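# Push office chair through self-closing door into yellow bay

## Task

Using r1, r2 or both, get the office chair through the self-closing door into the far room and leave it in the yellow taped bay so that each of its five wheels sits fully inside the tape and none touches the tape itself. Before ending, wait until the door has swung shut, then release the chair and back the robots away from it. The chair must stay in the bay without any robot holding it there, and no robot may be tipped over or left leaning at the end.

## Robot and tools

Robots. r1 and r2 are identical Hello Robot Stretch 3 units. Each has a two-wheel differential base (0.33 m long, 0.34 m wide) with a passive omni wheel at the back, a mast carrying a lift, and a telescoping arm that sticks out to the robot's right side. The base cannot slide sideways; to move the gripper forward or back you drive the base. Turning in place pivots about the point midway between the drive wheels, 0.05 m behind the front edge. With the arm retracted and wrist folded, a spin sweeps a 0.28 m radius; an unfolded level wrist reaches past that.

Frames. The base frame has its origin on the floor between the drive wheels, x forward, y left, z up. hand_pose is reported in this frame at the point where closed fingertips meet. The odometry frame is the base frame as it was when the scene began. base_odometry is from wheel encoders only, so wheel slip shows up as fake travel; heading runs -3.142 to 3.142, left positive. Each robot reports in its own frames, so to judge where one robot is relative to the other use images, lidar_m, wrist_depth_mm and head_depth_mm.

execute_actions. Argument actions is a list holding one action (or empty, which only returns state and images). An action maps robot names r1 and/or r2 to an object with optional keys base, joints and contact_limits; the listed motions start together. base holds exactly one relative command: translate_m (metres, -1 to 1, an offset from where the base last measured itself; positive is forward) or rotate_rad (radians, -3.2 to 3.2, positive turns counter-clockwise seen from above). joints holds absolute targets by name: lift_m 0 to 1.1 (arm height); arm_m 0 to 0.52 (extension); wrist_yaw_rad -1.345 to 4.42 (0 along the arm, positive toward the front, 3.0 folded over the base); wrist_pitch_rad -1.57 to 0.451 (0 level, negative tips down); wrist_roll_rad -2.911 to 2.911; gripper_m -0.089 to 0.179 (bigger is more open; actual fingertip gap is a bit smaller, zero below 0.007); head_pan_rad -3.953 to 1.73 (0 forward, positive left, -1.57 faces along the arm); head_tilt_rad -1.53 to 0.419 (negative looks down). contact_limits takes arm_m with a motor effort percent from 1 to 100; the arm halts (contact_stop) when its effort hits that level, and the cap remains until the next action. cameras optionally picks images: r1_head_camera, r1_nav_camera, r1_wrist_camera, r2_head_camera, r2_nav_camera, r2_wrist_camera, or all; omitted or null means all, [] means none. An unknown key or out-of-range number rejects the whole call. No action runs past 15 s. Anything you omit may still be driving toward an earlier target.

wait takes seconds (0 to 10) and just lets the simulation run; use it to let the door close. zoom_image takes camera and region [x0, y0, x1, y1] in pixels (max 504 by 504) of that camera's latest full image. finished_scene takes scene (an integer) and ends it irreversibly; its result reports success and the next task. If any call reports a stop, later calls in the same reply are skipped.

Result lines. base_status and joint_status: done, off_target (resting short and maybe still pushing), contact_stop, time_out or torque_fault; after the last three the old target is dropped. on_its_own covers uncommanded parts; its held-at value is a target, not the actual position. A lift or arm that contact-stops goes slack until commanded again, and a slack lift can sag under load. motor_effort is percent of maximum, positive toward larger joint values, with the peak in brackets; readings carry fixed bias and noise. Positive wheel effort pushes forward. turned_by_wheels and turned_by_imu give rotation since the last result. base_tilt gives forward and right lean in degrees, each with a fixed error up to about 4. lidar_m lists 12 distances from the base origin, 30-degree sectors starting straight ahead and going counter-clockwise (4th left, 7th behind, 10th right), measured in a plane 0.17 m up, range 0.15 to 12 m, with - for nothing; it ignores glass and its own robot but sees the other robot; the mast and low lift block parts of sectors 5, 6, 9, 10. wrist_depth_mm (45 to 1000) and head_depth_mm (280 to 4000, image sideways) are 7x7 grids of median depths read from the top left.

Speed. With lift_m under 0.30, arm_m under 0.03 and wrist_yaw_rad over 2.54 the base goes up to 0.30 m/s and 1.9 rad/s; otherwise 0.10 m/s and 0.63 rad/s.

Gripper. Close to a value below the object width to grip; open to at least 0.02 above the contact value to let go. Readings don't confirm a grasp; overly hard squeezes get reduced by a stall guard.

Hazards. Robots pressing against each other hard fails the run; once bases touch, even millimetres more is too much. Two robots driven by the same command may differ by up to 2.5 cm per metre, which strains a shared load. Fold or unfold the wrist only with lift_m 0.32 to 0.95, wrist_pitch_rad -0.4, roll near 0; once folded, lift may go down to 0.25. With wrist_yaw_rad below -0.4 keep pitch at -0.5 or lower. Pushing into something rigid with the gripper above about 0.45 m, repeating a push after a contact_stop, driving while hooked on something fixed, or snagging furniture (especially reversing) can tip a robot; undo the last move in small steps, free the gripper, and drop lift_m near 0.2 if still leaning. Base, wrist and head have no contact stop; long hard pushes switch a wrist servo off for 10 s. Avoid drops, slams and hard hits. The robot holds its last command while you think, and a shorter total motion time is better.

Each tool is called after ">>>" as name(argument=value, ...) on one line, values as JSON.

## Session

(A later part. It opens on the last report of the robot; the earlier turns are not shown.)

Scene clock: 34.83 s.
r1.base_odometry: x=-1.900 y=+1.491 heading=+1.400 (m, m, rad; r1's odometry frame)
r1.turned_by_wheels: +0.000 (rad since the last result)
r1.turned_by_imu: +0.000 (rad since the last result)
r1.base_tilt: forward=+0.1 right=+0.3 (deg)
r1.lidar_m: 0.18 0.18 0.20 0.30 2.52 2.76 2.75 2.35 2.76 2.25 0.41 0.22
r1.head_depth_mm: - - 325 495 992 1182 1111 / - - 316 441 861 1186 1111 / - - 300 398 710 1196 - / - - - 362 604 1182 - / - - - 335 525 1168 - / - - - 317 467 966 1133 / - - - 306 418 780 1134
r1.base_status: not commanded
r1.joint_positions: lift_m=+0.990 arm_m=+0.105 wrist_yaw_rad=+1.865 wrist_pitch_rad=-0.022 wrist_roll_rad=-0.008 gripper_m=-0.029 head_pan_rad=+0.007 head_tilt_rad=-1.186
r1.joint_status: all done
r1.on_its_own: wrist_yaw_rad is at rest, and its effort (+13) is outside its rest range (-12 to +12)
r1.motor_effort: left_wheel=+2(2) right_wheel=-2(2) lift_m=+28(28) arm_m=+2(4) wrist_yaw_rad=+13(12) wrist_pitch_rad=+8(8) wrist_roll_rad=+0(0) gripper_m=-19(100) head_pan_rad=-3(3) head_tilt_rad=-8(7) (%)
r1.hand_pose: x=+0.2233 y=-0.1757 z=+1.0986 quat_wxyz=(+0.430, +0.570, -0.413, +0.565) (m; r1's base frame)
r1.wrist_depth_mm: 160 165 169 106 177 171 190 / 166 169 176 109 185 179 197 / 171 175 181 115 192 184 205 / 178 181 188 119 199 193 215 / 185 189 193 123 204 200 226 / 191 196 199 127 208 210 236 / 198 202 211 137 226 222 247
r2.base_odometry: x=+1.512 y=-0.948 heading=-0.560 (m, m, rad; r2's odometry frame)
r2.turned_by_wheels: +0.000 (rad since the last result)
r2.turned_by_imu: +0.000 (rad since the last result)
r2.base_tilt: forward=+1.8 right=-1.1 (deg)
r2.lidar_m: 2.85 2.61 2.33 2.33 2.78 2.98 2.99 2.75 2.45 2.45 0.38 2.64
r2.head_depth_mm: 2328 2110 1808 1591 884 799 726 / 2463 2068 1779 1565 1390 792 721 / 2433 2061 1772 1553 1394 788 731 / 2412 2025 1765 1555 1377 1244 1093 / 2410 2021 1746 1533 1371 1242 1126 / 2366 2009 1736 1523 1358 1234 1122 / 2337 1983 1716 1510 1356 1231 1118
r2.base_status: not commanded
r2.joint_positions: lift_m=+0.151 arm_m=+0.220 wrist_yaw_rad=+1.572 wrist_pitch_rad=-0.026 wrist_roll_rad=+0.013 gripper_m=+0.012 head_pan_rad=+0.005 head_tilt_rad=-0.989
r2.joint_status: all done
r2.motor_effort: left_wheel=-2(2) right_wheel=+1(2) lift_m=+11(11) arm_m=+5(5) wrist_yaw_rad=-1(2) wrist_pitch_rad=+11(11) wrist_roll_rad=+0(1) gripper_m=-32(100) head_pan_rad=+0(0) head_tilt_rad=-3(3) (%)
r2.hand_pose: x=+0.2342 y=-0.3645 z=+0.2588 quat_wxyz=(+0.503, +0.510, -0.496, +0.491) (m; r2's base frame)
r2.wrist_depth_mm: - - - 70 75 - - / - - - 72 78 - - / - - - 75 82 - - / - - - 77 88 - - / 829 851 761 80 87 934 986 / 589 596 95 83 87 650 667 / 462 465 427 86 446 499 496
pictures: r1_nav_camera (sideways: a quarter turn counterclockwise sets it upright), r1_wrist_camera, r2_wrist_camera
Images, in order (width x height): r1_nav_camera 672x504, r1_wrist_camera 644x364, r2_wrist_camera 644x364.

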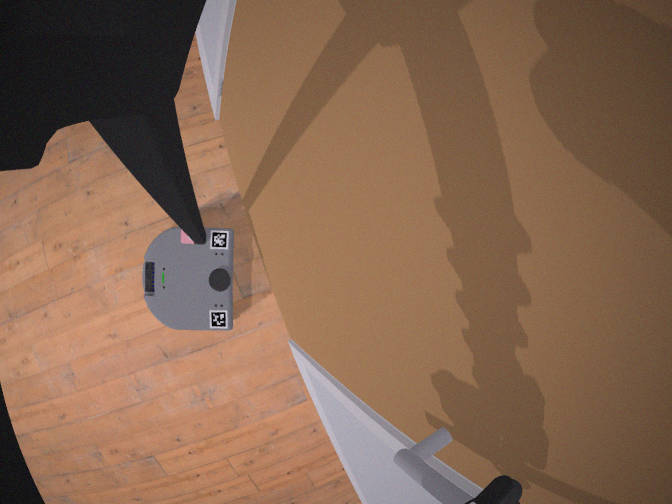

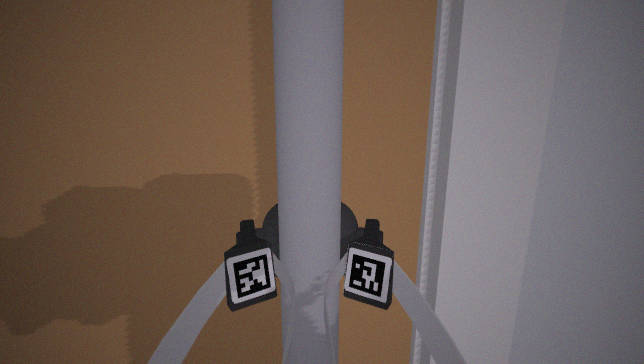

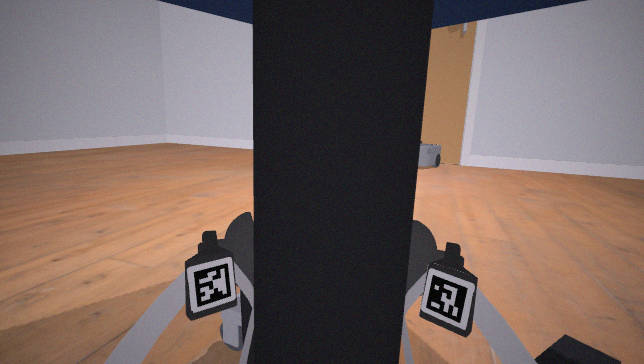

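>>> execute_actions(actions=[{"r1":{"base":{"translate_m":-0.15},"joints":{"wrist_yaw_rad":1.76}},"r2":{"base":{"rotate_rad":-0.3},"joints":{"arm_m":0.14}}}], cameras=[])

>>> execute_actions(actions=[{"r1":{"base":{"translate_m":-0.2},"joints":{"wrist_yaw_rad":1.72}},"r2":{"joints":{"arm_m":0.08,"wrist_yaw_rad":1.6},"base":{"translate_m":0.2}}}], cameras=["r2_nav_camera"])

>>> execute_actions(actions=[{"r1":{"base":{"rotate_rad":-0.2},"joints":{"arm_m":0.06}}}], cameras=["r1_nav_camera"])

Scene clock: 37.57 s.
r1.base_odometry: x=-1.925 y=+1.344 heading=+1.400 (m, m, rad; r1's odometry frame)
r1.turned_by_wheels: +0.000 (rad since the last result)
r1.turned_by_imu: -0.001 (rad since the last result)
r1.base_tilt: forward=+0.2 right=+0.0 (deg)
r1.lidar_m: 0.22 0.22 0.27 0.50 2.46 2.70 2.59 2.28 2.83 2.30 0.79 0.24
r1.head_depth_mm: - 291 351 516 976 1183 1108 / - - 340 492 891 1195 1112 / - - 329 469 818 1200 - / - - 319 449 757 1198 - / - - 315 430 705 1187 - / - - 311 413 662 1183 1137 / - - 305 396 621 1184 1131
r1.base_status: done
r1.joint_positions: lift_m=+0.990 arm_m=+0.105 wrist_yaw_rad=+1.734 wrist_pitch_rad=-0.021 wrist_roll_rad=-0.008 gripper_m=-0.029 head_pan_rad=+0.007 head_tilt_rad=-1.186
r1.joint_status: wrist_yaw_rad off_target (ended at +1.734, target +1.760)
r1.on_its_own: wrist_yaw_rad is at rest, and its effort (+22) is outside its rest range (-12 to +12)
r1.motor_effort: left_wheel=-2(7) right_wheel=+1(15) lift_m=+28(28) arm_m=+1(2) wrist_yaw_rad=+22(41) wrist_pitch_rad=+7(8) wrist_roll_rad=+0(0) gripper_m=-20(22) head_pan_rad=-3(3) head_tilt_rad=-7(7) (%)
r1.hand_pose: x=+0.2309 y=-0.2083 z=+1.0987 quat_wxyz=(+0.465, +0.542, -0.450, +0.536) (m; r1's base frame)
r1.wrist_depth_mm: 165 168 170 106 178 362 388 / 171 173 177 110 184 378 401 / 176 178 184 115 192 394 425 / 181 186 190 119 199 414 453 / 191 193 195 123 207 430 471 / 196 200 202 127 418 450 495 / 204 209 216 137 225 472 520
r2.base_odometry: x=+1.512 y=-0.948 heading=-0.860 (m, m, rad; r2's odometry frame)
r2.turned_by_wheels: -0.300 (rad since the last result)
r2.turned_by_imu: -0.280 (rad since the last result)
r2.base_tilt: forward=+1.8 right=-1.1 (deg)
r2.lidar_m: 2.49 2.97 2.40 2.32 2.44 3.09 2.98 3.12 2.51 2.44 0.34 2.93
r2.head_depth_mm: 2500 2081 1792 1572 883 795 726 / 2476 2079 1776 1568 877 793 720 / 2306 2056 1768 1553 887 789 719 / 2285 2034 1759 1541 1367 820 716 / 2403 2010 1743 1520 1368 1236 1110 / 2363 1997 1734 1514 1356 1222 1123 / 2341 1976 1723 1513 1356 1227 1119
r2.base_status: done
r2.joint_positions: lift_m=+0.151 arm_m=+0.140 wrist_yaw_rad=+1.515 wrist_pitch_rad=-0.024 wrist_roll_rad=+0.013 gripper_m=+0.015 head_pan_rad=+0.005 head_tilt_rad=-0.989
r2.joint_status: all done
r2.on_its_own: wrist_yaw_rad is held at +1.514, not at your +1.570, by its stall guard, which is not easing now
r2.motor_effort: left_wheel=+0(27) right_wheel=-2(53) lift_m=+13(12) arm_m=-6(12) wrist_yaw_rad=+0(35) wrist_pitch_rad=+10(12) wrist_roll_rad=+1(1) gripper_m=-20(30) head_pan_rad=+1(0) head_tilt_rad=-3(4) (%)
r2.hand_pose: x=+0.2338 y=-0.2998 z=+0.2590 quat_wxyz=(+0.517, +0.495, -0.511, +0.476) (m; r2's base frame)
r2.wrist_depth_mm: - - 333 97 108 - - / - - - 100 - - - / - - - 102 - - - / - - - 106 - - - / 835 856 960 109 863 978 - / 586 595 - 113 119 665 655 / 460 451 344 117 308 496 498
pictures: none
No camera images: the call's "cameras" was empty. Leave "cameras" out to get every camera's image.

Scene clock: 40.63 s.
r1.base_odometry: x=-1.959 y=+1.146 heading=+1.400 (m, m, rad; r1's odometry frame)
r1.turned_by_wheels: +0.000 (rad since the last result)
r1.turned_by_imu: +0.000 (rad since the last result)
r1.base_tilt: forward=+0.1 right=+0.1 (deg)
r1.lidar_m: 0.27 0.29 0.41 0.86 2.39 2.62 4.05 1.89 2.92 2.37 0.37 0.28
r1.head_depth_mm: - 311 399 559 929 1182 1110 / - 314 405 568 953 1191 1109 / - 317 409 578 980 1203 - / - 319 414 587 1007 1199 - / - 322 419 597 1041 1200 - / - 325 424 607 1073 1206 1138 / 288 328 429 618 1102 1205 1133
r1.base_status: done
r1.joint_positions: lift_m=+0.990 arm_m=+0.105 wrist_yaw_rad=+1.716 wrist_pitch_rad=-0.022 wrist_roll_rad=-0.008 gripper_m=-0.029 head_pan_rad=+0.007 head_tilt_rad=-1.186
r1.joint_status: all done
r1.motor_effort: left_wheel=+2(6) right_wheel=-3(13) lift_m=+28(28) arm_m=+1(1) wrist_yaw_rad=+2(19) wrist_pitch_rad=+8(8) wrist_roll_rad=+0(0) gripper_m=-19(19) head_pan_rad=-3(3) head_tilt_rad=-7(7) (%)
r1.hand_pose: x=+0.2316 y=-0.2128 z=+1.0987 quat_wxyz=(+0.470, +0.538, -0.454, +0.532) (m; r1's base frame)
r1.wrist_depth_mm: 196 189 180 106 165 561 623 / 204 194 188 110 172 596 647 / 210 202 194 114 178 632 677 / 221 210 202 119 184 651 727 / 230 219 211 122 192 680 777 / 243 229 219 127 198 707 799 / 255 243 228 136 210 777 847
r2.base_odometry: x=+1.643 y=-1.100 heading=-0.860 (m, m, rad; r2's odometry frame)
r2.turned_by_wheels: +0.000 (rad since the last result)
r2.turned_by_imu: +0.000 (rad since the last result)
r2.base_tilt: forward=+1.8 right=-1.1 (deg)
r2.lidar_m: 2.10 2.75 2.38 2.32 2.42 3.28 3.18 3.34 2.52 2.45 0.27 0.26
r2.head_depth_mm: 2473 2094 1802 1589 886 795 723 / 2345 2071 1774 1560 882 792 723 / 2252 2059 1756 1564 874 786 717 / 2067 2011 1763 1550 870 782 713 / 2353 2024 1740 1535 1367 780 710 / 2359 1981 1723 1525 1358 1232 735 / 2347 1986 1724 1518 1355 1230 1116
r2.base_status: done
r2.joint_positions: lift_m=+0.151 arm_m=+0.080 wrist_yaw_rad=+1.665 wrist_pitch_rad=-0.025 wrist_roll_rad=+0.013 gripper_m=+0.015 head_pan_rad=+0.005 head_tilt_rad=-0.989
r2.joint_status: wrist_yaw_rad off_target (ended at +1.665, target +1.600); the others done
r2.on_its_own: wrist_yaw_rad is held at +1.661, not at your +1.600, by its stall guard, which is not easing now
r2.motor_effort: left_wheel=+2(10) right_wheel=+3(33) lift_m=+13(12) arm_m=+2(16) wrist_yaw_rad=-4(54) wrist_pitch_rad=+10(10) wrist_roll_rad=+1(1) gripper_m=-20(24) head_pan_rad=+0(0) head_tilt_rad=-3(4) (%)
r2.hand_pose: x=+0.2331 y=-0.2010 z=+0.2589 quat_wxyz=(+0.480, +0.532, -0.472, +0.514) (m; r2's base frame)
r2.wrist_depth_mm: - - 332 96 254 - - / - - - 99 - - - / - - - 102 - - - / - - - 105 - - - / 823 839 877 109 855 980 - / 597 599 - 113 128 647 658 / 452 458 313 117 383 476 497
pictures: r2_nav_camera (sideways: a quarter turn counterclockwise sets it upright)
Images, in order (width x height): r2_nav_camera 672x504.

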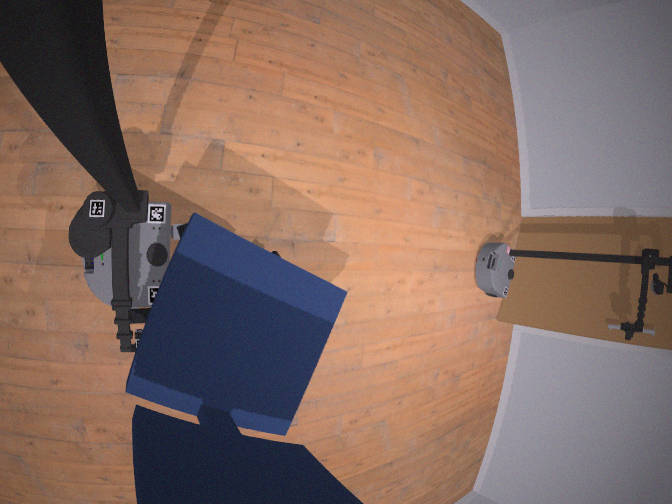

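Scene clock: 42.33 s.
r1.base_odometry: x=-1.959 y=+1.146 heading=+1.200 (m, m, rad; r1's odometry frame)
r1.turned_by_wheels: -0.200 (rad since the last result)
r1.turned_by_imu: -0.201 (rad since the last result)
r1.base_tilt: forward=+0.0 right=+0.1 (deg)
r1.lidar_m: 0.24 0.25 0.32 0.68 1.70 2.45 3.25 1.89 3.46 2.48 2.32 0.26
r1.head_depth_mm: - 300 378 544 1227 1187 1108 / - 300 372 532 933 1188 1108 / - 297 366 520 899 1196 - / - 298 360 509 865 1206 - / - 294 355 498 833 1202 - / - 291 350 486 804 1198 1139 / - 291 344 478 780 1207 1129
r1.base_status: done
r1.joint_positions: lift_m=+0.990 arm_m=+0.060 wrist_yaw_rad=+1.711 wrist_pitch_rad=-0.021 wrist_roll_rad=-0.008 gripper_m=-0.029 head_pan_rad=+0.007 head_tilt_rad=-1.186
r1.joint_status: all done
r1.motor_effort: left_wheel=+1(13) right_wheel=-2(16) lift_m=+28(27) arm_m=-6(6) wrist_yaw_rad=+8(16) wrist_pitch_rad=+8(8) wrist_roll_rad=+0(0) gripper_m=-20(20) head_pan_rad=-3(3) head_tilt_rad=-7(7) (%)
r1.hand_pose: x=+0.2318 y=-0.1698 z=+1.0987 quat_wxyz=(+0.472, +0.537, -0.456, +0.531) (m; r1's base frame)
r1.wrist_depth_mm: 172 172 172 106 173 762 948 / 178 179 179 110 179 785 - / 185 185 186 114 186 829 - / 193 192 192 119 193 881 - / 198 201 200 122 204 915 - / 207 209 206 127 840 997 - / 217 217 217 136 219 - -
r2.base_odometry: x=+1.643 y=-1.100 heading=-0.860 (m, m, rad; r2's odometry frame)
r2.turned_by_wheels: +0.000 (rad since the last result)
r2.turned_by_imu: +0.000 (rad since the last result)
r2.base_tilt: forward=+1.9 right=-1.0 (deg)
r2.lidar_m: 2.11 2.77 2.39 2.32 2.43 3.27 3.19 3.33 2.53 2.44 0.27 0.27
r2.head_depth_mm: 2481 2083 1796 1573 882 798 723 / 2348 2080 1776 1559 879 791 723 / 2217 2052 1775 1554 873 787 716 / 2049 2019 1762 1542 870 783 712 / 2360 2012 1744 1533 1367 782 712 / 2357 1986 1737 1530 1356 1236 736 / 2346 1993 1718 1515 1359 1224 1119
r2.base_status: not commanded
r2.joint_positions: lift_m=+0.151 arm_m=+0.080 wrist_yaw_rad=+1.665 wrist_pitch_rad=-0.025 wrist_roll_rad=+0.013 gripper_m=+0.015 head_pan_rad=+0.005 head_tilt_rad=-0.989
r2.joint_status: not commanded
r2.on_its_own: wrist_yaw_rad is held at +1.661, not at your +1.600, by its stall guard, which is not easing now
r2.motor_effort: left_wheel=+1(1) right_wheel=+4(3) lift_m=+12(13) arm_m=+2(2) wrist_yaw_rad=-3(3) wrist_pitch_rad=+10(10) wrist_roll_rad=+0(0) gripper_m=-21(21) head_pan_rad=+0(0) head_tilt_rad=-5(4) (%)
r2.hand_pose: x=+0.2331 y=-0.2010 z=+0.2589 quat_wxyz=(+0.480, +0.532, -0.472, +0.514) (m; r2's base frame)
r2.wrist_depth_mm: - - 334 96 252 - - / - - - 99 - - - / - - - 102 - - - / - - - 105 - - - / 845 852 869 109 859 989 - / 580 604 - 113 128 652 664 / 458 464 311 117 382 470 501
pictures: r1_nav_camera (sideways: a quarter turn counterclockwise sets it upright)
Images, in order (width x height): r1_nav_camera 672x504.

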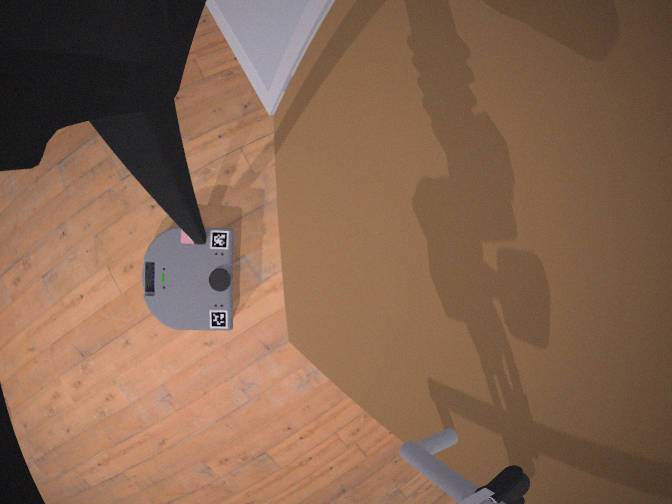

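>>> execute_actions(actions=[{"r1":{"base":{"rotate_rad":-0.25},"joints":{"arm_m":0.012}},"r2":{"base":{"rotate_rad":0.03}}}], cameras=[])

>>> execute_actions(actions=[{"r1":{"base":{"rotate_rad":-0.2},"joints":{"wrist_yaw_rad":1.86}}}], cameras=[])

>>> execute_actions(actions=[{"r1":{"base":{"translate_m":-0.09},"joints":{"arm_m":0.04}},"r2":{"base":{"translate_m":0.09}}}], cameras=[])

>>> execute_actions(actions=[{"r1":{"base":{"translate_m":-0.1},"joints":{"wrist_yaw_rad":1.75}},"r2":{"base":{"translate_m":0.1}}}], cameras=[])

>>> execute_actions(actions=[{"r1":{"base":{"translate_m":-0.25},"joints":{"wrist_yaw_rad":1.71}},"r2":{"base":{"translate_m":0.25}}}], cameras=["r1_nav_camera","r2_nav_camera"])

Scene clock: 44.53 s.
r1.base_odometry: x=-1.959 y=+1.146 heading=+0.950 (m, m, rad; r1's odometry frame)
r1.turned_by_wheels: -0.250 (rad since the last result)
r1.turned_by_imu: -0.252 (rad since the last result)
r1.base_tilt: forward=+0.2 right=+0.0 (deg)
r1.lidar_m: 0.22 0.22 0.24 0.40 0.97 2.38 2.72 2.09 1.89 2.79 2.36 0.26
r1.head_depth_mm: - 301 359 578 1274 1186 1109 / - 295 359 529 1074 1190 1111 / - - 339 487 861 1197 - / - - 321 451 758 1197 - / - - 312 420 672 1193 - / - - 305 393 605 1171 1137 / - - 297 369 551 1093 1129
r1.base_status: done
r1.joint_positions: lift_m=+0.990 arm_m=+0.013 wrist_yaw_rad=+1.704 wrist_pitch_rad=-0.021 wrist_roll_rad=-0.008 gripper_m=-0.029 head_pan_rad=+0.007 head_tilt_rad=-1.186
r1.joint_status: all done
r1.on_its_own: wrist_yaw_rad is at rest, and its effort (+13) is outside its rest range (-12 to +12)
r1.motor_effort: left_wheel=-1(10) right_wheel=-2(12) lift_m=+28(28) arm_m=-7(8) wrist_yaw_rad=+13(13) wrist_pitch_rad=+8(8) wrist_roll_rad=+0(0) gripper_m=-21(20) head_pan_rad=-3(3) head_tilt_rad=-7(7) (%)
r1.hand_pose: x=+0.2321 y=-0.1237 z=+1.0987 quat_wxyz=(+0.474, +0.535, -0.458, +0.529) (m; r1's base frame)
r1.wrist_depth_mm: 150 156 165 106 187 - - / 156 162 171 110 194 - - / 160 166 177 114 982 - - / 166 173 184 119 - - - / 172 178 188 123 - - - / 178 187 194 127 - - - / 184 191 206 136 - - -
r2.base_odometry: x=+1.643 y=-1.100 heading=-0.831 (m, m, rad; r2's odometry frame)
r2.turned_by_wheels: +0.030 (rad since the last result)
r2.turned_by_imu: +0.029 (rad since the last result)
r2.base_tilt: forward=+1.9 right=-1.1 (deg)
r2.lidar_m: 2.11 2.79 2.38 2.32 2.45 3.27 3.18 3.30 2.50 2.45 0.27 0.27
r2.head_depth_mm: 2418 2083 1784 1573 883 793 725 / 2229 2069 1775 1565 879 791 719 / 2196 2069 1771 1565 871 787 717 / 2080 2038 1761 1541 883 785 713 / 2411 2015 1749 1533 1367 790 711 / 2391 1991 1728 1519 1359 1229 1079 / 2347 1987 1716 1508 1350 1221 1118
r2.base_status: done
r2.joint_positions: lift_m=+0.151 arm_m=+0.080 wrist_yaw_rad=+1.649 wrist_pitch_rad=-0.025 wrist_roll_rad=+0.013 gripper_m=+0.015 head_pan_rad=+0.005 head_tilt_rad=-0.989
r2.joint_status: not commanded
r2.on_its_own: wrist_yaw_rad is held at +1.661, not at your +1.600, by its stall guard, which is not easing now
r2.motor_effort: left_wheel=-5(9) right_wheel=+11(21) lift_m=+13(13) arm_m=+2(2) wrist_yaw_rad=+8(8) wrist_pitch_rad=+10(10) wrist_roll_rad=+1(0) gripper_m=-19(20) head_pan_rad=+0(0) head_tilt_rad=-5(4) (%)
r2.hand_pose: x=+0.2334 y=-0.2049 z=+0.2589 quat_wxyz=(+0.484, +0.528, -0.476, +0.510) (m; r2's base frame)
r2.wrist_depth_mm: - - 340 96 253 - - / - - - 99 - - - / - - - 102 - - - / - - - 105 - - - / 852 839 943 109 873 938 999 / 586 609 - 113 123 656 659 / 461 463 323 117 331 461 495
pictures: none
No camera images: the call's "cameras" was empty. Leave "cameras" out to get every camera's image.

Scene clock: 46.20 s.
r1.base_odometry: x=-1.959 y=+1.146 heading=+0.750 (m, m, rad; r1's odometry frame)
r1.turned_by_wheels: -0.200 (rad since the last result)
r1.turned_by_imu: -0.202 (rad since the last result)
r1.base_tilt: forward=+0.0 right=+0.1 (deg)
r1.lidar_m: 0.20 0.19 0.20 0.29 0.73 2.29 2.50 3.49 1.89 3.22 2.42 0.26
r1.head_depth_mm: - 316 352 1328 1272 1184 1111 / - 293 351 548 1253 1194 1114 / - - 329 475 862 1200 - / - - 311 418 693 1190 - / - - 297 374 578 1168 - / - - - 338 498 943 1138 / - - - 316 436 745 1131
r1.base_status: done
r1.joint_positions: lift_m=+0.990 arm_m=+0.013 wrist_yaw_rad=+1.842 wrist_pitch_rad=-0.021 wrist_roll_rad=-0.008 gripper_m=-0.029 head_pan_rad=+0.007 head_tilt_rad=-1.186
r1.joint_status: all done
r1.on_its_own: wrist_yaw_rad is at rest, and its effort (+14) is outside its rest range (-12 to +12)
r1.motor_effort: left_wheel=-1(8) right_wheel=-2(9) lift_m=+28(28) arm_m=-7(7) wrist_yaw_rad=+14(51) wrist_pitch_rad=+8(8) wrist_roll_rad=+0(0) gripper_m=-20(25) head_pan_rad=-3(4) head_tilt_rad=-8(7) (%)
r1.hand_pose: x=+0.2250 y=-0.0891 z=+1.0987 quat_wxyz=(+0.436, +0.565, -0.420, +0.561) (m; r1's base frame)
r1.wrist_depth_mm: 148 155 164 106 189 - - / 153 160 171 110 - - - / 157 165 176 114 - - - / 163 171 183 119 - - - / 168 176 186 122 - - - / 174 184 192 127 - - - / 180 189 207 135 - - -
r2.base_odometry: x=+1.643 y=-1.100 heading=-0.831 (m, m, rad; r2's odometry frame)
r2.turned_by_wheels: +0.000 (rad since the last result)
r2.turned_by_imu: +0.000 (rad since the last result)
r2.base_tilt: forward=+1.8 right=-1.1 (deg)
r2.lidar_m: 2.11 2.79 2.38 2.32 2.45 3.26 3.18 3.29 2.50 2.45 0.27 0.27
r2.head_depth_mm: 2448 2094 1787 1573 883 798 725 / 2226 2065 1777 1562 877 792 721 / 2185 2050 1766 1557 874 789 718 / 2104 2024 1764 1536 880 782 715 / 2377 2018 1729 1535 1369 791 713 / 2361 1980 1727 1520 1368 1228 1079 / 2359 1985 1724 1509 1358 1225 1120
r2.base_status: not commanded
r2.joint_positions: lift_m=+0.151 arm_m=+0.080 wrist_yaw_rad=+1.649 wrist_pitch_rad=-0.025 wrist_roll_rad=+0.013 gripper_m=+0.015 head_pan_rad=+0.005 head_tilt_rad=-0.989
r2.joint_status: not commanded
r2.on_its_own: wrist_yaw_rad is held at +1.661, not at your +1.600, by its stall guard, which is not easing now
r2.motor_effort: left_wheel=-6(5) right_wheel=+11(13) lift_m=+12(12) arm_m=+2(2) wrist_yaw_rad=+8(9) wrist_pitch_rad=+10(10) wrist_roll_rad=+0(0) gripper_m=-19(19) head_pan_rad=+0(0) head_tilt_rad=-3(4) (%)
r2.hand_pose: x=+0.2334 y=-0.2049 z=+0.2589 quat_wxyz=(+0.484, +0.528, -0.476, +0.510) (m; r2's base frame)
r2.wrist_depth_mm: - - 335 96 251 - - / - - - 99 - - - / - - - 102 - - - / - - - 105 - - - / 835 853 967 109 860 984 984 / 583 600 - 113 122 658 661 / 451 457 327 117 333 458 501
pictures: none
No camera images: the call's "cameras" was empty. Leave "cameras" out to get every camera's image.

Scene clock: 48.17 s.
r1.base_odometry: x=-2.025 y=+1.085 heading=+0.750 (m, m, rad; r1's odometry frame)
r1.turned_by_wheels: +0.000 (rad since the last result)
r1.turned_by_imu: +0.000 (rad since the last result)
r1.base_tilt: forward=+0.1 right=+0.1 (deg)
r1.lidar_m: 0.20 0.20 0.22 0.35 0.81 2.31 2.42 3.37 1.75 3.34 2.50 0.25
r1.head_depth_mm: - 296 355 572 1271 1184 1106 / - - 344 512 1055 1183 1109 / - - 324 462 826 1194 - / - - 310 422 706 1193 - / - - 302 388 615 1181 - / - - 292 359 545 1140 1133 / - - - 334 490 922 1134
r1.base_status: done
r1.joint_positions: lift_m=+0.990 arm_m=+0.040 wrist_yaw_rad=+1.828 wrist_pitch_rad=-0.021 wrist_roll_rad=-0.008 gripper_m=-0.029 head_pan_rad=+0.007 head_tilt_rad=-1.186
r1.joint_status: all done
r1.on_its_own: wrist_yaw_rad is at rest, and its effort (+27) is outside its rest range (-12 to +12)
r1.motor_effort: left_wheel=-3(9) right_wheel=-1(13) lift_m=+28(28) arm_m=+0(7) wrist_yaw_rad=+27(27) wrist_pitch_rad=+8(8) wrist_roll_rad=+0(0) gripper_m=-21(21) head_pan_rad=-3(3) head_tilt_rad=-7(7) (%)
r1.hand_pose: x=+0.2259 y=-0.1199 z=+1.0988 quat_wxyz=(+0.440, +0.562, -0.424, +0.558) (m; r1's base frame)
r1.wrist_depth_mm: 158 161 167 107 181 - - / 163 166 175 110 189 - - / 168 172 179 115 197 - - / 173 179 186 119 207 - - / 180 186 191 122 - - - / 186 193 198 128 - - - / 193 199 210 213 230 - -
r2.base_odometry: x=+1.703 y=-1.166 heading=-0.831 (m, m, rad; r2's odometry frame)
r2.turned_by_wheels: +0.000 (rad since the last result)
r2.turned_by_imu: +0.000 (rad since the last result)
r2.base_tilt: forward=+1.8 right=-1.2 (deg)
r2.lidar_m: 1.97 2.70 2.37 2.31 2.45 3.37 3.28 3.30 2.51 2.45 0.26 0.27
r2.head_depth_mm: 2375 2107 1790 1577 885 796 725 / 2096 2073 1768 1564 878 792 720 / 2087 2054 1769 1558 873 787 717 / 2062 1965 1758 1540 871 782 715 / 2324 1974 1749 1538 1371 781 714 / 2359 2012 1726 1528 1363 1226 1080 / 2349 1996 1716 1514 1357 1228 1116
r2.base_status: done
r2.joint_positions: lift_m=+0.151 arm_m=+0.080 wrist_yaw_rad=+1.662 wrist_pitch_rad=-0.025 wrist_roll_rad=+0.013 gripper_m=+0.015 head_pan_rad=+0.005 head_tilt_rad=-0.989
r2.joint_status: not commanded
r2.on_its_own: wrist_yaw_rad is held at +1.661, not at your +1.600, by its stall guard, which is not easing now
r2.motor_effort: left_wheel=-2(4) right_wheel=+6(23) lift_m=+13(13) arm_m=+2(2) wrist_yaw_rad=-1(8) wrist_pitch_rad=+10(10) wrist_roll_rad=+0(0) gripper_m=-21(21) head_pan_rad=-1(0) head_tilt_rad=-3(3) (%)
r2.hand_pose: x=+0.2331 y=-0.2016 z=+0.2589 quat_wxyz=(+0.480, +0.531, -0.473, +0.513) (m; r2's base frame)
r2.wrist_depth_mm: - - 336 96 254 - - / - - - 99 - - - / - - - 102 - - - / - - - 105 - - - / 848 846 871 109 841 967 - / 587 600 - 113 127 660 668 / 454 459 313 117 327 449 499
pictures: none
No camera images: the call's "cameras" was empty. Leave "cameras" out to get every camera's image.

Scene clock: 50.20 s.
r1.base_odometry: x=-2.098 y=+1.017 heading=+0.750 (m, m, rad; r1's odometry frame)
r1.turned_by_wheels: +0.000 (rad since the last result)
r1.turned_by_imu: +0.000 (rad since the last result)
r1.base_tilt: forward=+0.2 right=+0.0 (deg)
r1.lidar_m: 0.22 0.22 0.26 0.46 0.89 2.22 2.34 3.25 1.62 3.45 2.59 0.25
r1.head_depth_mm: - 298 372 554 1252 1181 1111 / - 292 355 518 958 1190 1111 / - - 340 486 855 1195 - / - - 326 458 773 1199 - / - - 316 434 705 1185 - / - - 310 412 648 1178 1136 / - - 304 392 600 1176 1130
r1.base_status: done
r1.joint_positions: lift_m=+0.990 arm_m=+0.040 wrist_yaw_rad=+1.723 wrist_pitch_rad=-0.021 wrist_roll_rad=-0.008 gripper_m=-0.029 head_pan_rad=+0.007 head_tilt_rad=-1.186
r1.joint_status: wrist_yaw_rad off_target (ended at +1.723, target +1.750)
r1.on_its_own: wrist_yaw_rad is at rest, and its effort (+23) is outside its rest range (-12 to +12)
r1.motor_effort: left_wheel=-2(6) right_wheel=+0(15) lift_m=+28(28) arm_m=+0(1) wrist_yaw_rad=+23(26) wrist_pitch_rad=+7(8) wrist_roll_rad=+0(0) gripper_m=-21(21) head_pan_rad=-4(3) head_tilt_rad=-7(7) (%)
r1.hand_pose: x=+0.2314 y=-0.1463 z=+1.0989 quat_wxyz=(+0.468, +0.539, -0.453, +0.534) (m; r1's base frame)
r1.wrist_depth_mm: 158 163 170 106 182 - - / 163 168 174 111 188 - - / 169 174 181 115 194 - - / 175 181 187 119 203 - - / 182 188 193 122 - - - / 187 194 198 127 - - - / 196 200 210 212 229 - -
r2.base_odometry: x=+1.771 y=-1.240 heading=-0.831 (m, m, rad; r2's odometry frame)
r2.turned_by_wheels: +0.000 (rad since the last result)
r2.turned_by_imu: +0.000 (rad since the last result)
r2.base_tilt: forward=+1.8 right=-1.1 (deg)
r2.lidar_m: 1.82 2.59 2.36 2.30 2.44 3.46 3.37 3.31 2.52 2.46 0.26 0.26
r2.head_depth_mm: 2334 2085 1781 1580 880 796 726 / 2291 2065 1793 1562 880 793 721 / 1889 2024 1770 1567 874 786 719 / 2064 1917 1756 1548 869 781 716 / 2157 1884 1745 1535 1373 780 711 / 2320 1993 1733 1517 1358 1229 726 / 2299 1994 1718 1515 1363 1225 1113
r2.base_status: done
r2.joint_positions: lift_m=+0.151 arm_m=+0.080 wrist_yaw_rad=+1.675 wrist_pitch_rad=-0.025 wrist_roll_rad=+0.013 gripper_m=+0.015 head_pan_rad=+0.005 head_tilt_rad=-0.989
r2.joint_status: not commanded
r2.on_its_own: wrist_yaw_rad is held at +1.661, not at your +1.600, by its stall guard, which is not easing now
r2.motor_effort: left_wheel=+4(3) right_wheel=+4(21) lift_m=+12(12) arm_m=+2(3) wrist_yaw_rad=-11(11) wrist_pitch_rad=+10(10) wrist_roll_rad=+0(1) gripper_m=-20(21) head_pan_rad=+0(0) head_tilt_rad=-4(4) (%)
r2.hand_pose: x=+0.2328 y=-0.1983 z=+0.2589 quat_wxyz=(+0.477, +0.534, -0.469, +0.516) (m; r2's base frame)
r2.wrist_depth_mm: - - 330 96 254 - - / - - - 98 - - - / - - - 102 - - - / - - - 105 - - - / 823 881 889 109 874 976 - / 593 611 - 113 561 643 666 / 455 459 314 117 434 446 498
pictures: none
No camera images: the call's "cameras" was empty. Leave "cameras" out to get every camera's image.

Scene clock: 53.77 s.
r1.base_odometry: x=-2.281 y=+0.846 heading=+0.750 (m, m, rad; r1's odometry frame)
r1.turned_by_wheels: +0.000 (rad since the last result)
r1.turned_by_imu: +0.000 (rad since the last result)
r1.base_tilt: forward=+0.3 right=+0.1 (deg)
r1.lidar_m: 0.27 0.29 0.41 0.77 1.09 2.01 2.11 2.97 1.44 1.29 2.81 0.28
r1.head_depth_mm: - 309 397 555 1232 1184 1109 / - 312 403 566 948 1187 1112 / - 316 408 575 975 1197 - / - 319 413 586 1007 1198 - / - 322 420 598 1045 1198 - / - 326 425 610 1079 1205 1137 / 285 329 431 622 1123 1206 1130
r1.base_status: done
r1.joint_positions: lift_m=+0.990 arm_m=+0.040 wrist_yaw_rad=+1.668 wrist_pitch_rad=-0.021 wrist_roll_rad=-0.008 gripper_m=-0.029 head_pan_rad=+0.007 head_tilt_rad=-1.186
r1.joint_status: wrist_yaw_rad off_target (ended at +1.668, target +1.710)
r1.on_its_own: wrist_yaw_rad is held at +1.656, not at your +1.710, by its stall guard, which is not easing now
r1.motor_effort: left_wheel=+5(6) right_wheel=-5(13) lift_m=+28(28) arm_m=+0(0) wrist_yaw_rad=-10(29) wrist_pitch_rad=+8(8) wrist_roll_rad=+0(0) gripper_m=-20(21) head_pan_rad=-3(3) head_tilt_rad=-7(6) (%)
r1.hand_pose: x=+0.2331 y=-0.1602 z=+1.0988 quat_wxyz=(+0.483, +0.527, -0.467, +0.521) (m; r1's base frame)
r1.wrist_depth_mm: 188 184 177 106 167 - - / 194 188 183 110 173 - - / 204 196 192 114 180 - - / 213 205 199 118 186 - - / 222 214 208 121 194 - - / 232 226 216 126 201 - - / 245 237 225 213 212 - -
r2.base_odometry: x=+1.939 y=-1.425 heading=-0.831 (m, m, rad; r2's odometry frame)
r2.turned_by_wheels: +0.000 (rad since the last result)
r2.turned_by_imu: +0.001 (rad since the last result)
r2.base_tilt: forward=+1.8 right=-1.1 (deg)
r2.lidar_m: 1.41 2.33 2.35 2.30 2.42 3.48 3.62 3.33 2.54 2.47 0.26 0.26
r2.head_depth_mm: 2194 2097 1797 1569 884 797 725 / 2500 2092 1781 1563 876 792 721 / 1458 1971 1780 1559 874 787 717 / 1554 1779 1757 1537 870 785 714 / 1935 1997 1709 1543 1375 779 710 / 2139 1708 1678 1522 1358 1235 718 / 2168 1976 1700 1515 1355 1225 1116
r2.base_status: done
r2.joint_positions: lift_m=+0.151 arm_m=+0.080 wrist_yaw_rad=+1.703 wrist_pitch_rad=-0.025 wrist_roll_rad=+0.013 gripper_m=+0.015 head_pan_rad=+0.005 head_tilt_rad=-0.989
r2.joint_status: not commanded
r2.on_its_own: wrist_yaw_rad is held at +1.705, not at your +1.600, by its stall guard, which is not easing now
r2.motor_effort: left_wheel=+8(16) right_wheel=+4(19) lift_m=+13(12) arm_m=+2(2) wrist_yaw_rad=+1(21) wrist_pitch_rad=+10(10) wrist_roll_rad=+0(0) gripper_m=-20(22) head_pan_rad=+0(0) head_tilt_rad=-4(4) (%)
r2.hand_pose: x=+0.2320 y=-0.1912 z=+0.2589 quat_wxyz=(+0.470, +0.541, -0.462, +0.523) (m; r2's base frame)
r2.wrist_depth_mm: - - 336 96 254 - - / - - - 99 - - - / - - - 102 - - - / - - - 105 - - - / 832 890 884 109 869 955 970 / 590 598 - 113 127 647 676 / 449 461 326 117 449 449 504
pictures: r1_nav_camera (sideways: a quarter turn counterclockwise sets it upright), r2_nav_camera (sideways: a quarter turn counterclockwise sets it upright)
Images, in order (width x height): r1_nav_camera 672x504, r2_nav_camera 672x504.

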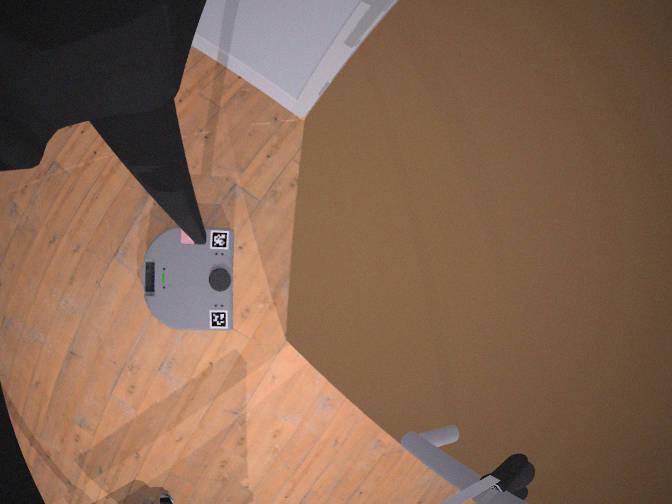

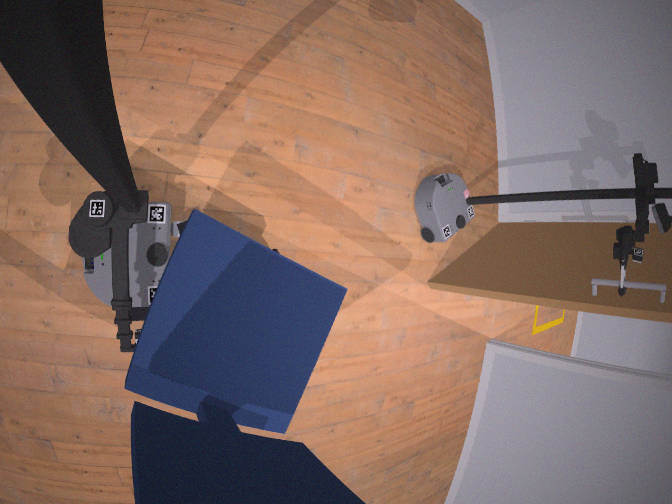

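>>> execute_actions(actions=[{"r1":{"base":{"rotate_rad":-0.17},"joints":{"arm_m":0,"wrist_yaw_rad":1.68}}}], cameras=[])

>>> execute_actions(actions=[{"r1":{"base":{"rotate_rad":-0.2},"joints":{"wrist_yaw_rad":1.83}}}], cameras=[])

>>> execute_actions(actions=[{"r1":{"base":{"translate_m":-0.34},"joints":{"wrist_yaw_rad":1.8}},"r2":{"base":{"translate_m":0.5}}}], cameras=["r1_nav_camera","r2_nav_camera","r2_wrist_camera"])

Scene clock: 55.27 s.
r1.base_odometry: x=-2.281 y=+0.846 heading=+0.580 (m, m, rad; r1's odometry frame)
r1.turned_by_wheels: -0.170 (rad since the last result)
r1.turned_by_imu: -0.171 (rad since the last result)
r1.base_tilt: forward=+0.1 right=+0.2 (deg)
r1.lidar_m: 0.25 0.26 0.33 0.73 0.93 1.93 2.03 2.54 1.52 1.30 2.96 0.27
r1.head_depth_mm: - 308 374 560 1260 1187 1108 / - 307 385 550 959 1188 1111 / - 304 381 541 932 1199 - / - 301 377 532 905 1203 - / - 299 372 523 879 1201 - / - 300 367 514 859 1208 1138 / - 297 363 507 838 1209 1130
r1.base_status: done
r1.joint_positions: lift_m=+0.990 arm_m=+0.001 wrist_yaw_rad=+1.669 wrist_pitch_rad=-0.021 wrist_roll_rad=-0.008 gripper_m=-0.029 head_pan_rad=+0.007 head_tilt_rad=-1.186
r1.joint_status: all done
r1.motor_effort: left_wheel=+0(12) right_wheel=-1(13) lift_m=+28(28) arm_m=-6(7) wrist_yaw_rad=+9(14) wrist_pitch_rad=+7(8) wrist_roll_rad=+0(0) gripper_m=-20(20) head_pan_rad=-3(3) head_tilt_rad=-6(7) (%)
r1.hand_pose: x=+0.2331 y=-0.1206 z=+1.0989 quat_wxyz=(+0.482, +0.527, -0.467, +0.521) (m; r1's base frame)
r1.wrist_depth_mm: 170 170 172 106 173 - - / 175 176 178 110 181 - - / 181 183 183 115 187 - - / 189 191 192 119 197 - - / 195 197 199 122 205 - - / 204 207 205 127 - - - / 213 212 215 137 220 - -
r2.base_odometry: x=+1.939 y=-1.425 heading=-0.831 (m, m, rad; r2's odometry frame)
r2.turned_by_wheels: +0.000 (rad since the last result)
r2.turned_by_imu: +0.000 (rad since the last result)
r2.base_tilt: forward=+1.8 right=-1.0 (deg)
r2.lidar_m: 1.39 2.32 2.35 2.30 2.42 3.47 3.61 3.34 2.53 2.47 0.26 0.26
r2.head_depth_mm: 2202 2111 1805 1575 884 796 724 / 2454 2075 1779 1569 878 792 721 / 2310 2003 1773 1561 872 785 717 / 1514 1735 1758 1545 867 784 716 / 1917 1976 1724 1532 1372 781 711 / 2118 1727 1670 1517 1358 1233 718 / 2167 1983 1694 1513 1352 1228 1118
r2.base_status: not commanded
r2.joint_positions: lift_m=+0.151 arm_m=+0.080 wrist_yaw_rad=+1.703 wrist_pitch_rad=-0.025 wrist_roll_rad=+0.013 gripper_m=+0.015 head_pan_rad=+0.005 head_tilt_rad=-0.989
r2.joint_status: not commanded
r2.on_its_own: wrist_yaw_rad is held at +1.705, not at your +1.600, by its stall guard, which is not easing now
r2.motor_effort: left_wheel=+9(9) right_wheel=+5(4) lift_m=+13(12) arm_m=+2(2) wrist_yaw_rad=+1(0) wrist_pitch_rad=+10(10) wrist_roll_rad=+0(1) gripper_m=-20(21) head_pan_rad=+0(0) head_tilt_rad=-3(3) (%)
r2.hand_pose: x=+0.2320 y=-0.1912 z=+0.2589 quat_wxyz=(+0.470, +0.541, -0.462, +0.523) (m; r2's base frame)
r2.wrist_depth_mm: - - 337 96 252 - - / - - - 99 - - - / - - - 102 - - - / - - - 105 - - - / 840 847 866 109 867 972 - / 593 599 - 113 127 657 669 / 446 462 324 117 458 452 501
pictures: none
No camera images: the call's "cameras" was empty. Leave "cameras" out to get every camera's image.

Scene clock: 56.93 s.
r1.base_odometry: x=-2.281 y=+0.847 heading=+0.381 (m, m, rad; r1's odometry frame)
r1.turned_by_wheels: -0.200 (rad since the last result)
r1.turned_by_imu: -0.202 (rad since the last result)
r1.base_tilt: forward=+0.1 right=+0.1 (deg)
r1.lidar_m: 0.23 0.23 0.27 0.47 0.82 1.32 2.01 2.24 3.64 1.29 3.29 0.27
r1.head_depth_mm: - - 346 1325 1271 1180 1107 / - 302 355 548 1248 1190 1114 / - 295 359 513 903 1198 - / - 290 344 484 815 1200 - / - - 330 457 740 1198 - / - - 317 432 680 1184 1136 / - - 311 410 627 1174 1129
r1.base_status: done
r1.joint_positions: lift_m=+0.990 arm_m=+0.001 wrist_yaw_rad=+1.829 wrist_pitch_rad=-0.021 wrist_roll_rad=-0.008 gripper_m=-0.029 head_pan_rad=+0.007 head_tilt_rad=-1.186
r1.joint_status: all done
r1.motor_effort: left_wheel=+2(6) right_wheel=-2(7) lift_m=+27(27) arm_m=-5(6) wrist_yaw_rad=+2(45) wrist_pitch_rad=+8(8) wrist_roll_rad=+0(0) gripper_m=-19(24) head_pan_rad=-3(3) head_tilt_rad=-7(7) (%)
r1.hand_pose: x=+0.2259 y=-0.0803 z=+1.0989 quat_wxyz=(+0.439, +0.562, -0.423, +0.558) (m; r1's base frame)
r1.wrist_depth_mm: 169 168 170 107 175 - - / 175 177 176 110 180 - - / 182 182 184 115 188 - - / 188 189 192 119 195 - - / 196 199 198 123 204 - - / 204 206 205 127 - - - / 211 212 216 136 223 - -
r2.base_odometry: x=+1.939 y=-1.425 heading=-0.831 (m, m, rad; r2's odometry frame)
r2.turned_by_wheels: +0.000 (rad since the last result)
r2.turned_by_imu: +0.000 (rad since the last result)
r2.base_tilt: forward=+1.8 right=-1.1 (deg)
r2.lidar_m: 1.38 2.32 2.36 2.29 2.43 3.46 3.61 3.33 2.53 2.47 0.26 0.26
r2.head_depth_mm: 2167 2093 1787 1584 880 797 726 / 2466 2070 1785 1576 881 791 724 / 2406 2047 1764 1551 873 788 717 / 1447 1679 1749 1546 870 785 716 / 1882 1965 1703 1535 1374 782 711 / 2118 1745 1687 1528 1354 1228 717 / 2186 1927 1702 1525 1355 1226 1115
r2.base_status: not commanded
r2.joint_positions: lift_m=+0.151 arm_m=+0.080 wrist_yaw_rad=+1.703 wrist_pitch_rad=-0.025 wrist_roll_rad=+0.013 gripper_m=+0.015 head_pan_rad=+0.005 head_tilt_rad=-0.989
r2.joint_status: not commanded
r2.on_its_own: wrist_yaw_rad is held at +1.705, not at your +1.600, by its stall guard, which is not easing now
r2.motor_effort: left_wheel=+9(9) right_wheel=+4(4) lift_m=+13(12) arm_m=+2(2) wrist_yaw_rad=+1(1) wrist_pitch_rad=+10(10) wrist_roll_rad=+1(0) gripper_m=-19(21) head_pan_rad=+0(0) head_tilt_rad=-4(3) (%)
r2.hand_pose: x=+0.2320 y=-0.1912 z=+0.2589 quat_wxyz=(+0.470, +0.541, -0.462, +0.523) (m; r2's base frame)
r2.wrist_depth_mm: - - 334 96 252 - - / - - - 99 - - - / - - - 102 - - - / - - - 105 - - - / 829 841 864 109 865 964 - / 581 597 - 113 126 649 678 / 452 465 328 117 447 445 501
pictures: none
No camera images: the call's "cameras" was empty. Leave "cameras" out to get every camera's image.

Scene clock: 62.97 s.
r1.base_odometry: x=-2.597 y=+0.720 heading=+0.381 (m, m, rad; r1's odometry frame)
r1.turned_by_wheels: +0.000 (rad since the last result)
r1.turned_by_imu: -0.001 (rad since the last result)
r1.base_tilt: forward=+0.1 right=+0.0 (deg)
r1.lidar_m: 0.27 0.29 0.46 0.80 0.89 1.44 1.68 1.88 3.02 1.04 0.98 0.27
r1.head_depth_mm: - - 319 512 1257 1184 1109 / - 317 376 536 888 1190 1111 / - 309 398 560 937 1199 - / - 317 411 584 1015 1193 - / - 324 425 613 1099 1206 - / 288 333 440 644 1206 1205 1136 / 291 342 455 680 1261 1206 1135
r1.base_status: done
r1.joint_positions: lift_m=+0.990 arm_m=+0.000 wrist_yaw_rad=+1.855 wrist_pitch_rad=-0.020 wrist_roll_rad=-0.008 gripper_m=-0.029 head_pan_rad=+0.007 head_tilt_rad=-1.186
r1.joint_status: wrist_yaw_rad off_target (ended at +1.855, target +1.800)
r1.on_its_own: wrist_yaw_rad is held at +1.852, not at your +1.800, by its stall guard, which is not easing now
r1.motor_effort: left_wheel=+3(10) right_wheel=-4(11) lift_m=+28(28) arm_m=+0(4) wrist_yaw_rad=-4(30) wrist_pitch_rad=+8(7) wrist_roll_rad=+0(0) gripper_m=-19(22) head_pan_rad=-3(3) head_tilt_rad=-6(7) (%)
r1.hand_pose: x=+0.2241 y=-0.0735 z=+1.0990 quat_wxyz=(+0.432, +0.568, -0.416, +0.564) (m; r1's base frame)
r1.wrist_depth_mm: 256 226 196 107 157 148 - / 272 237 205 110 164 153 - / 284 246 215 114 170 159 - / 306 259 222 119 174 - - / 326 271 239 122 177 - - / 347 292 - 127 182 - - / 374 310 254 136 199 - -
r2.base_odometry: x=+2.276 y=-1.794 heading=-0.831 (m, m, rad; r2's odometry frame)
r2.turned_by_wheels: +0.000 (rad since the last result)
r2.turned_by_imu: +0.001 (rad since the last result)
r2.base_tilt: forward=+1.8 right=-1.1 (deg)
r2.lidar_m: 0.82 0.82 2.32 2.26 2.40 3.44 4.12 3.36 2.55 2.50 0.26 0.25
r2.head_depth_mm: 2516 1972 1793 1576 882 797 726 / 2482 2062 1779 1572 879 793 722 / 2447 2037 1772 1539 873 789 716 / 2429 2023 1765 1545 866 782 716 / 2377 2018 1750 1529 1368 779 711 / 1259 1310 1366 1448 1357 1227 716 / 813 906 1616 1508 1354 1223 1116
r2.base_status: done
r2.joint_positions: lift_m=+0.151 arm_m=+0.080 wrist_yaw_rad=+1.723 wrist_pitch_rad=-0.025 wrist_roll_rad=+0.013 gripper_m=+0.015 head_pan_rad=+0.005 head_tilt_rad=-0.989
r2.joint_status: not commanded
r2.on_its_own: wrist_yaw_rad is held at +1.705, not at your +1.600, by its stall guard, which is not easing now; wrist_yaw_rad is at rest, and its effort (-13) is outside its rest range (-12 to +12)
r2.motor_effort: left_wheel=+14(21) right_wheel=+3(18) lift_m=+12(13) arm_m=+2(2) wrist_yaw_rad=-13(13) wrist_pitch_rad=+10(10) wrist_roll_rad=+1(1) gripper_m=-21(22) head_pan_rad=+0(0) head_tilt_rad=-4(4) (%)
r2.hand_pose: x=+0.2313 y=-0.1862 z=+0.2589 quat_wxyz=(+0.465, +0.546, -0.456, +0.527) (m; r2's base frame)
r2.wrist_depth_mm: - - 334 96 253 - - / - - 824 99 - - - / - - 841 102 - - - / 860 957 867 105 - - - / 839 837 839 109 942 961 990 / 581 600 551 113 - 652 662 / 456 461 328 117 460 365 501
pictures: r1_nav_camera (sideways: a quarter turn counterclockwise sets it upright), r2_nav_camera (sideways: a quarter turn counterclockwise sets it upright), r2_wrist_camera
Images, in order (width x height): r1_nav_camera 672x504, r2_nav_camera 672x504, r2_wrist_camera 644x364.

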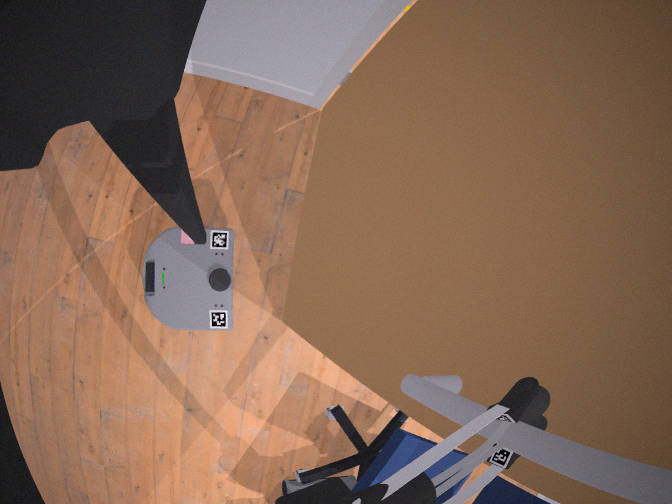

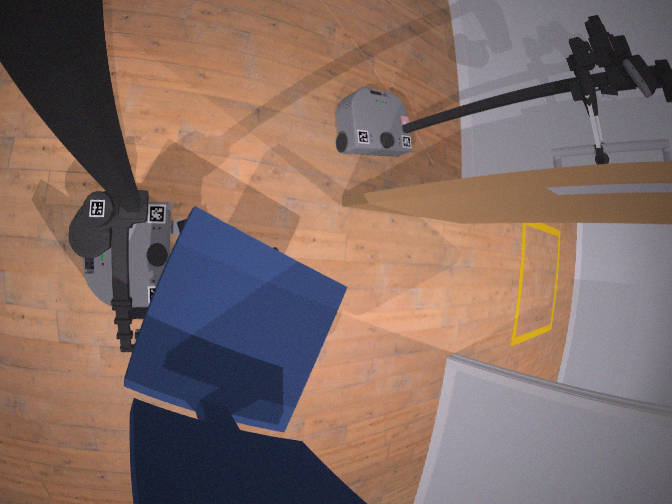

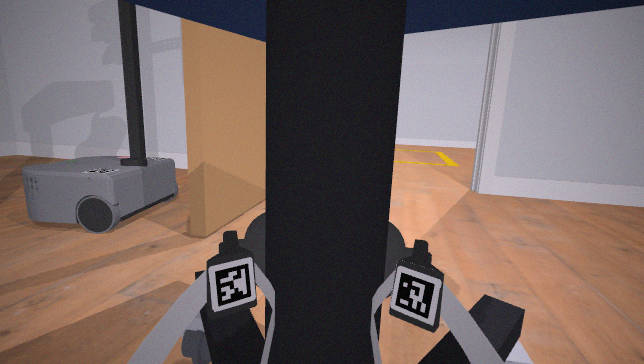

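Straighten; door face then is 0.26 m to the left.

>>> execute_actions(actions=[{"r2":{"base":{"rotate_rad":-0.06}}}], cameras=[])

>>> execute_actions(actions=[{"r2":{"base":{"translate_m":1}}}], cameras=["r2_nav_camera","r2_wrist_camera"])

Scene clock: 64.20 s.
r1.base_odometry: x=-2.597 y=+0.720 heading=+0.381 (m, m, rad; r1's odometry frame)
r1.turned_by_wheels: +0.000 (rad since the last result)
r1.turned_by_imu: +0.000 (rad since the last result)
r1.base_tilt: forward=+0.3 right=+0.0 (deg)
r1.lidar_m: 0.27 0.29 0.46 0.80 0.89 1.44 1.68 1.88 3.00 1.03 1.00 0.27
r1.head_depth_mm: - - 320 512 1262 1184 1108 / - 317 376 535 888 1189 1111 / - 310 398 559 938 1200 - / - 316 410 583 1013 1205 - / - 325 425 614 1102 1200 - / 288 333 440 645 1208 1206 1138 / 291 342 455 679 1258 1207 1130
r1.base_status: not commanded
r1.joint_positions: lift_m=+0.990 arm_m=+0.000 wrist_yaw_rad=+1.855 wrist_pitch_rad=-0.020 wrist_roll_rad=-0.008 gripper_m=-0.029 head_pan_rad=+0.007 head_tilt_rad=-1.186
r1.joint_status: not commanded
r1.on_its_own: wrist_yaw_rad is held at +1.852, not at your +1.800, by its stall guard, which is not easing now
r1.motor_effort: left_wheel=+3(3) right_wheel=-5(5) lift_m=+28(28) arm_m=-1(0) wrist_yaw_rad=-3(3) wrist_pitch_rad=+7(7) wrist_roll_rad=+0(0) gripper_m=-20(19) head_pan_rad=-3(3) head_tilt_rad=-7(6) (%)
r1.hand_pose: x=+0.2241 y=-0.0735 z=+1.0990 quat_wxyz=(+0.432, +0.568, -0.416, +0.564) (m; r1's base frame)
r1.wrist_depth_mm: 257 227 197 106 158 148 - / 269 236 206 110 162 154 - / 287 247 214 115 168 160 - / 307 257 222 119 174 - - / 325 272 239 122 179 - - / 347 288 - 127 183 - - / 376 314 251 137 198 - -
r2.base_odometry: x=+2.276 y=-1.794 heading=-0.891 (m, m, rad; r2's odometry frame)
r2.turned_by_wheels: -0.060 (rad since the last result)
r2.turned_by_imu: -0.058 (rad since the last result)
r2.base_tilt: forward=+1.8 right=-1.1 (deg)
r2.lidar_m: 1.03 0.83 2.35 2.26 2.36 3.21 4.11 3.56 2.60 2.50 0.26 0.26
r2.head_depth_mm: 1762 1961 1794 1594 885 798 726 / 2453 2064 1789 1568 879 791 721 / 2445 2048 1767 1553 871 791 717 / 2399 2043 1760 1553 868 782 713 / 2398 2021 1740 1534 1372 781 708 / 2274 1838 1673 1502 1357 1236 716 / 1042 1034 1124 1462 1353 1221 1116
r2.base_status: done
r2.joint_positions: lift_m=+0.151 arm_m=+0.080 wrist_yaw_rad=+1.712 wrist_pitch_rad=-0.023 wrist_roll_rad=+0.013 gripper_m=+0.015 head_pan_rad=+0.005 head_tilt_rad=-0.989
r2.joint_status: not commanded
r2.on_its_own: wrist_yaw_rad is held at +1.705, not at your +1.600, by its stall guard, which is not easing now
r2.motor_effort: left_wheel=+3(36) right_wheel=-3(28) lift_m=+12(13) arm_m=+2(2) wrist_yaw_rad=-6(16) wrist_pitch_rad=+10(10) wrist_roll_rad=+1(0) gripper_m=-19(23) head_pan_rad=+0(1) head_tilt_rad=-3(3) (%)
r2.hand_pose: x=+0.2317 y=-0.1890 z=+0.2593 quat_wxyz=(+0.467, +0.543, -0.460, +0.525) (m; r2's base frame)
r2.wrist_depth_mm: - - 331 96 250 - - / - - - 99 - - - / - - - 102 - - - / 813 934 - 106 - - - / 799 799 856 109 867 946 - / 598 597 - 113 128 644 668 / 460 460 327 117 457 376 505
pictures: none
No camera images: the call's "cameras" was empty. Leave "cameras" out to get every camera's image.

Scene clock: 75.60 s.
r1.base_odometry: x=-2.597 y=+0.720 heading=+0.381 (m, m, rad; r1's odometry frame)
r1.turned_by_wheels: +0.000 (rad since the last result)
r1.turned_by_imu: -0.001 (rad since the last result)
r1.base_tilt: forward=+0.1 right=+0.1 (deg)
r1.lidar_m: 0.27 0.29 0.46 0.80 0.89 1.44 1.68 1.87 3.00 4.95 3.67 0.27
r1.head_depth_mm: - - 320 512 1260 1183 1110 / - 317 376 535 888 1190 1112 / - 310 398 559 937 1199 - / - 316 411 586 1015 1200 - / - 325 425 613 1099 1202 - / 288 333 440 645 1211 1207 1139 / 290 342 455 679 1253 1207 1131
r1.base_status: not commanded
r1.joint_positions: lift_m=+0.990 arm_m=+0.000 wrist_yaw_rad=+1.855 wrist_pitch_rad=-0.020 wrist_roll_rad=-0.008 gripper_m=-0.029 head_pan_rad=+0.007 head_tilt_rad=-1.186
r1.joint_status: not commanded
r1.on_its_own: wrist_yaw_rad is held at +1.852, not at your +1.800, by its stall guard, which is not easing now
r1.motor_effort: left_wheel=+3(3) right_wheel=-5(4) lift_m=+28(28) arm_m=+0(1) wrist_yaw_rad=-3(3) wrist_pitch_rad=+7(8) wrist_roll_rad=+0(0) gripper_m=-20(19) head_pan_rad=-3(3) head_tilt_rad=-7(6) (%)
r1.hand_pose: x=+0.2241 y=-0.0735 z=+1.0990 quat_wxyz=(+0.432, +0.568, -0.416, +0.564) (m; r1's base frame)
r1.wrist_depth_mm: 253 227 197 106 158 147 - / 270 237 205 111 162 154 - / 285 246 213 115 169 159 - / 306 262 222 119 174 - - / 325 274 241 122 179 - - / 348 290 - 127 183 - - / 375 315 256 136 198 - -
r2.base_odometry: x=+2.905 y=-2.572 heading=-0.891 (m, m, rad; r2's odometry frame)
r2.turned_by_wheels: +0.000 (rad since the last result)
r2.turned_by_imu: +0.000 (rad since the last result)
r2.base_tilt: forward=+1.8 right=-1.0 (deg)
r2.lidar_m: 3.64 0.39 0.28 0.27 0.27 3.22 5.12 3.56 2.60 2.50 0.30 0.90
r2.head_depth_mm: 2468 2079 1793 1580 884 797 727 / 2481 2057 1777 1565 878 793 722 / 2461 2044 1773 1556 871 788 719 / 2430 2028 1762 1546 1371 782 714 / 2399 2037 1747 1527 1367 1218 747 / 2347 2003 1722 1527 1368 1230 1125 / 2345 1981 1721 1410 1180 1177 1087
r2.base_status: done
r2.joint_positions: lift_m=+0.151 arm_m=+0.080 wrist_yaw_rad=+1.442 wrist_pitch_rad=-0.024 wrist_roll_rad=+0.013 gripper_m=+0.015 head_pan_rad=+0.005 head_tilt_rad=-0.989
r2.joint_status: not commanded
r2.on_its_own: wrist_yaw_rad is held at +1.437, not at your +1.600, by its stall guard, which is not easing now
r2.motor_effort: left_wheel=-4(9) right_wheel=+8(21) lift_m=+13(13) arm_m=-1(2) wrist_yaw_rad=-4(32) wrist_pitch_rad=+10(10) wrist_roll_rad=+1(0) gripper_m=-21(23) head_pan_rad=-1(0) head_tilt_rad=-4(3) (%)
r2.hand_pose: x=+0.2321 y=-0.2579 z=+0.2592 quat_wxyz=(+0.534, +0.476, -0.529, +0.458) (m; r2's base frame)
r2.wrist_depth_mm: - - 335 96 252 607 631 / - - - 99 666 644 655 / - - - 102 650 659 687 / - - - 106 701 690 703 / 838 860 972 109 691 708 730 / 583 593 - 113 122 656 659 / 453 460 328 116 324 470 501
pictures: r2_nav_camera (sideways: a quarter turn counterclockwise sets it upright), r2_wrist_camera
Images, in order (width x height): r2_nav_camera 672x504, r2_wrist_camera 644x364.

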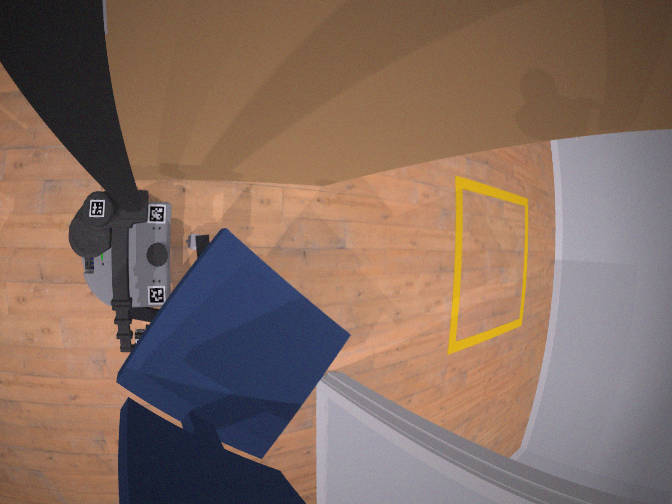

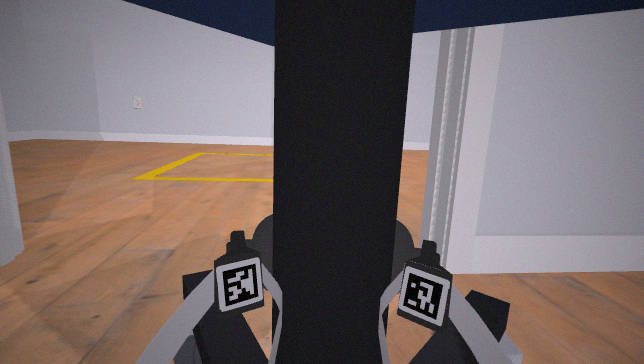

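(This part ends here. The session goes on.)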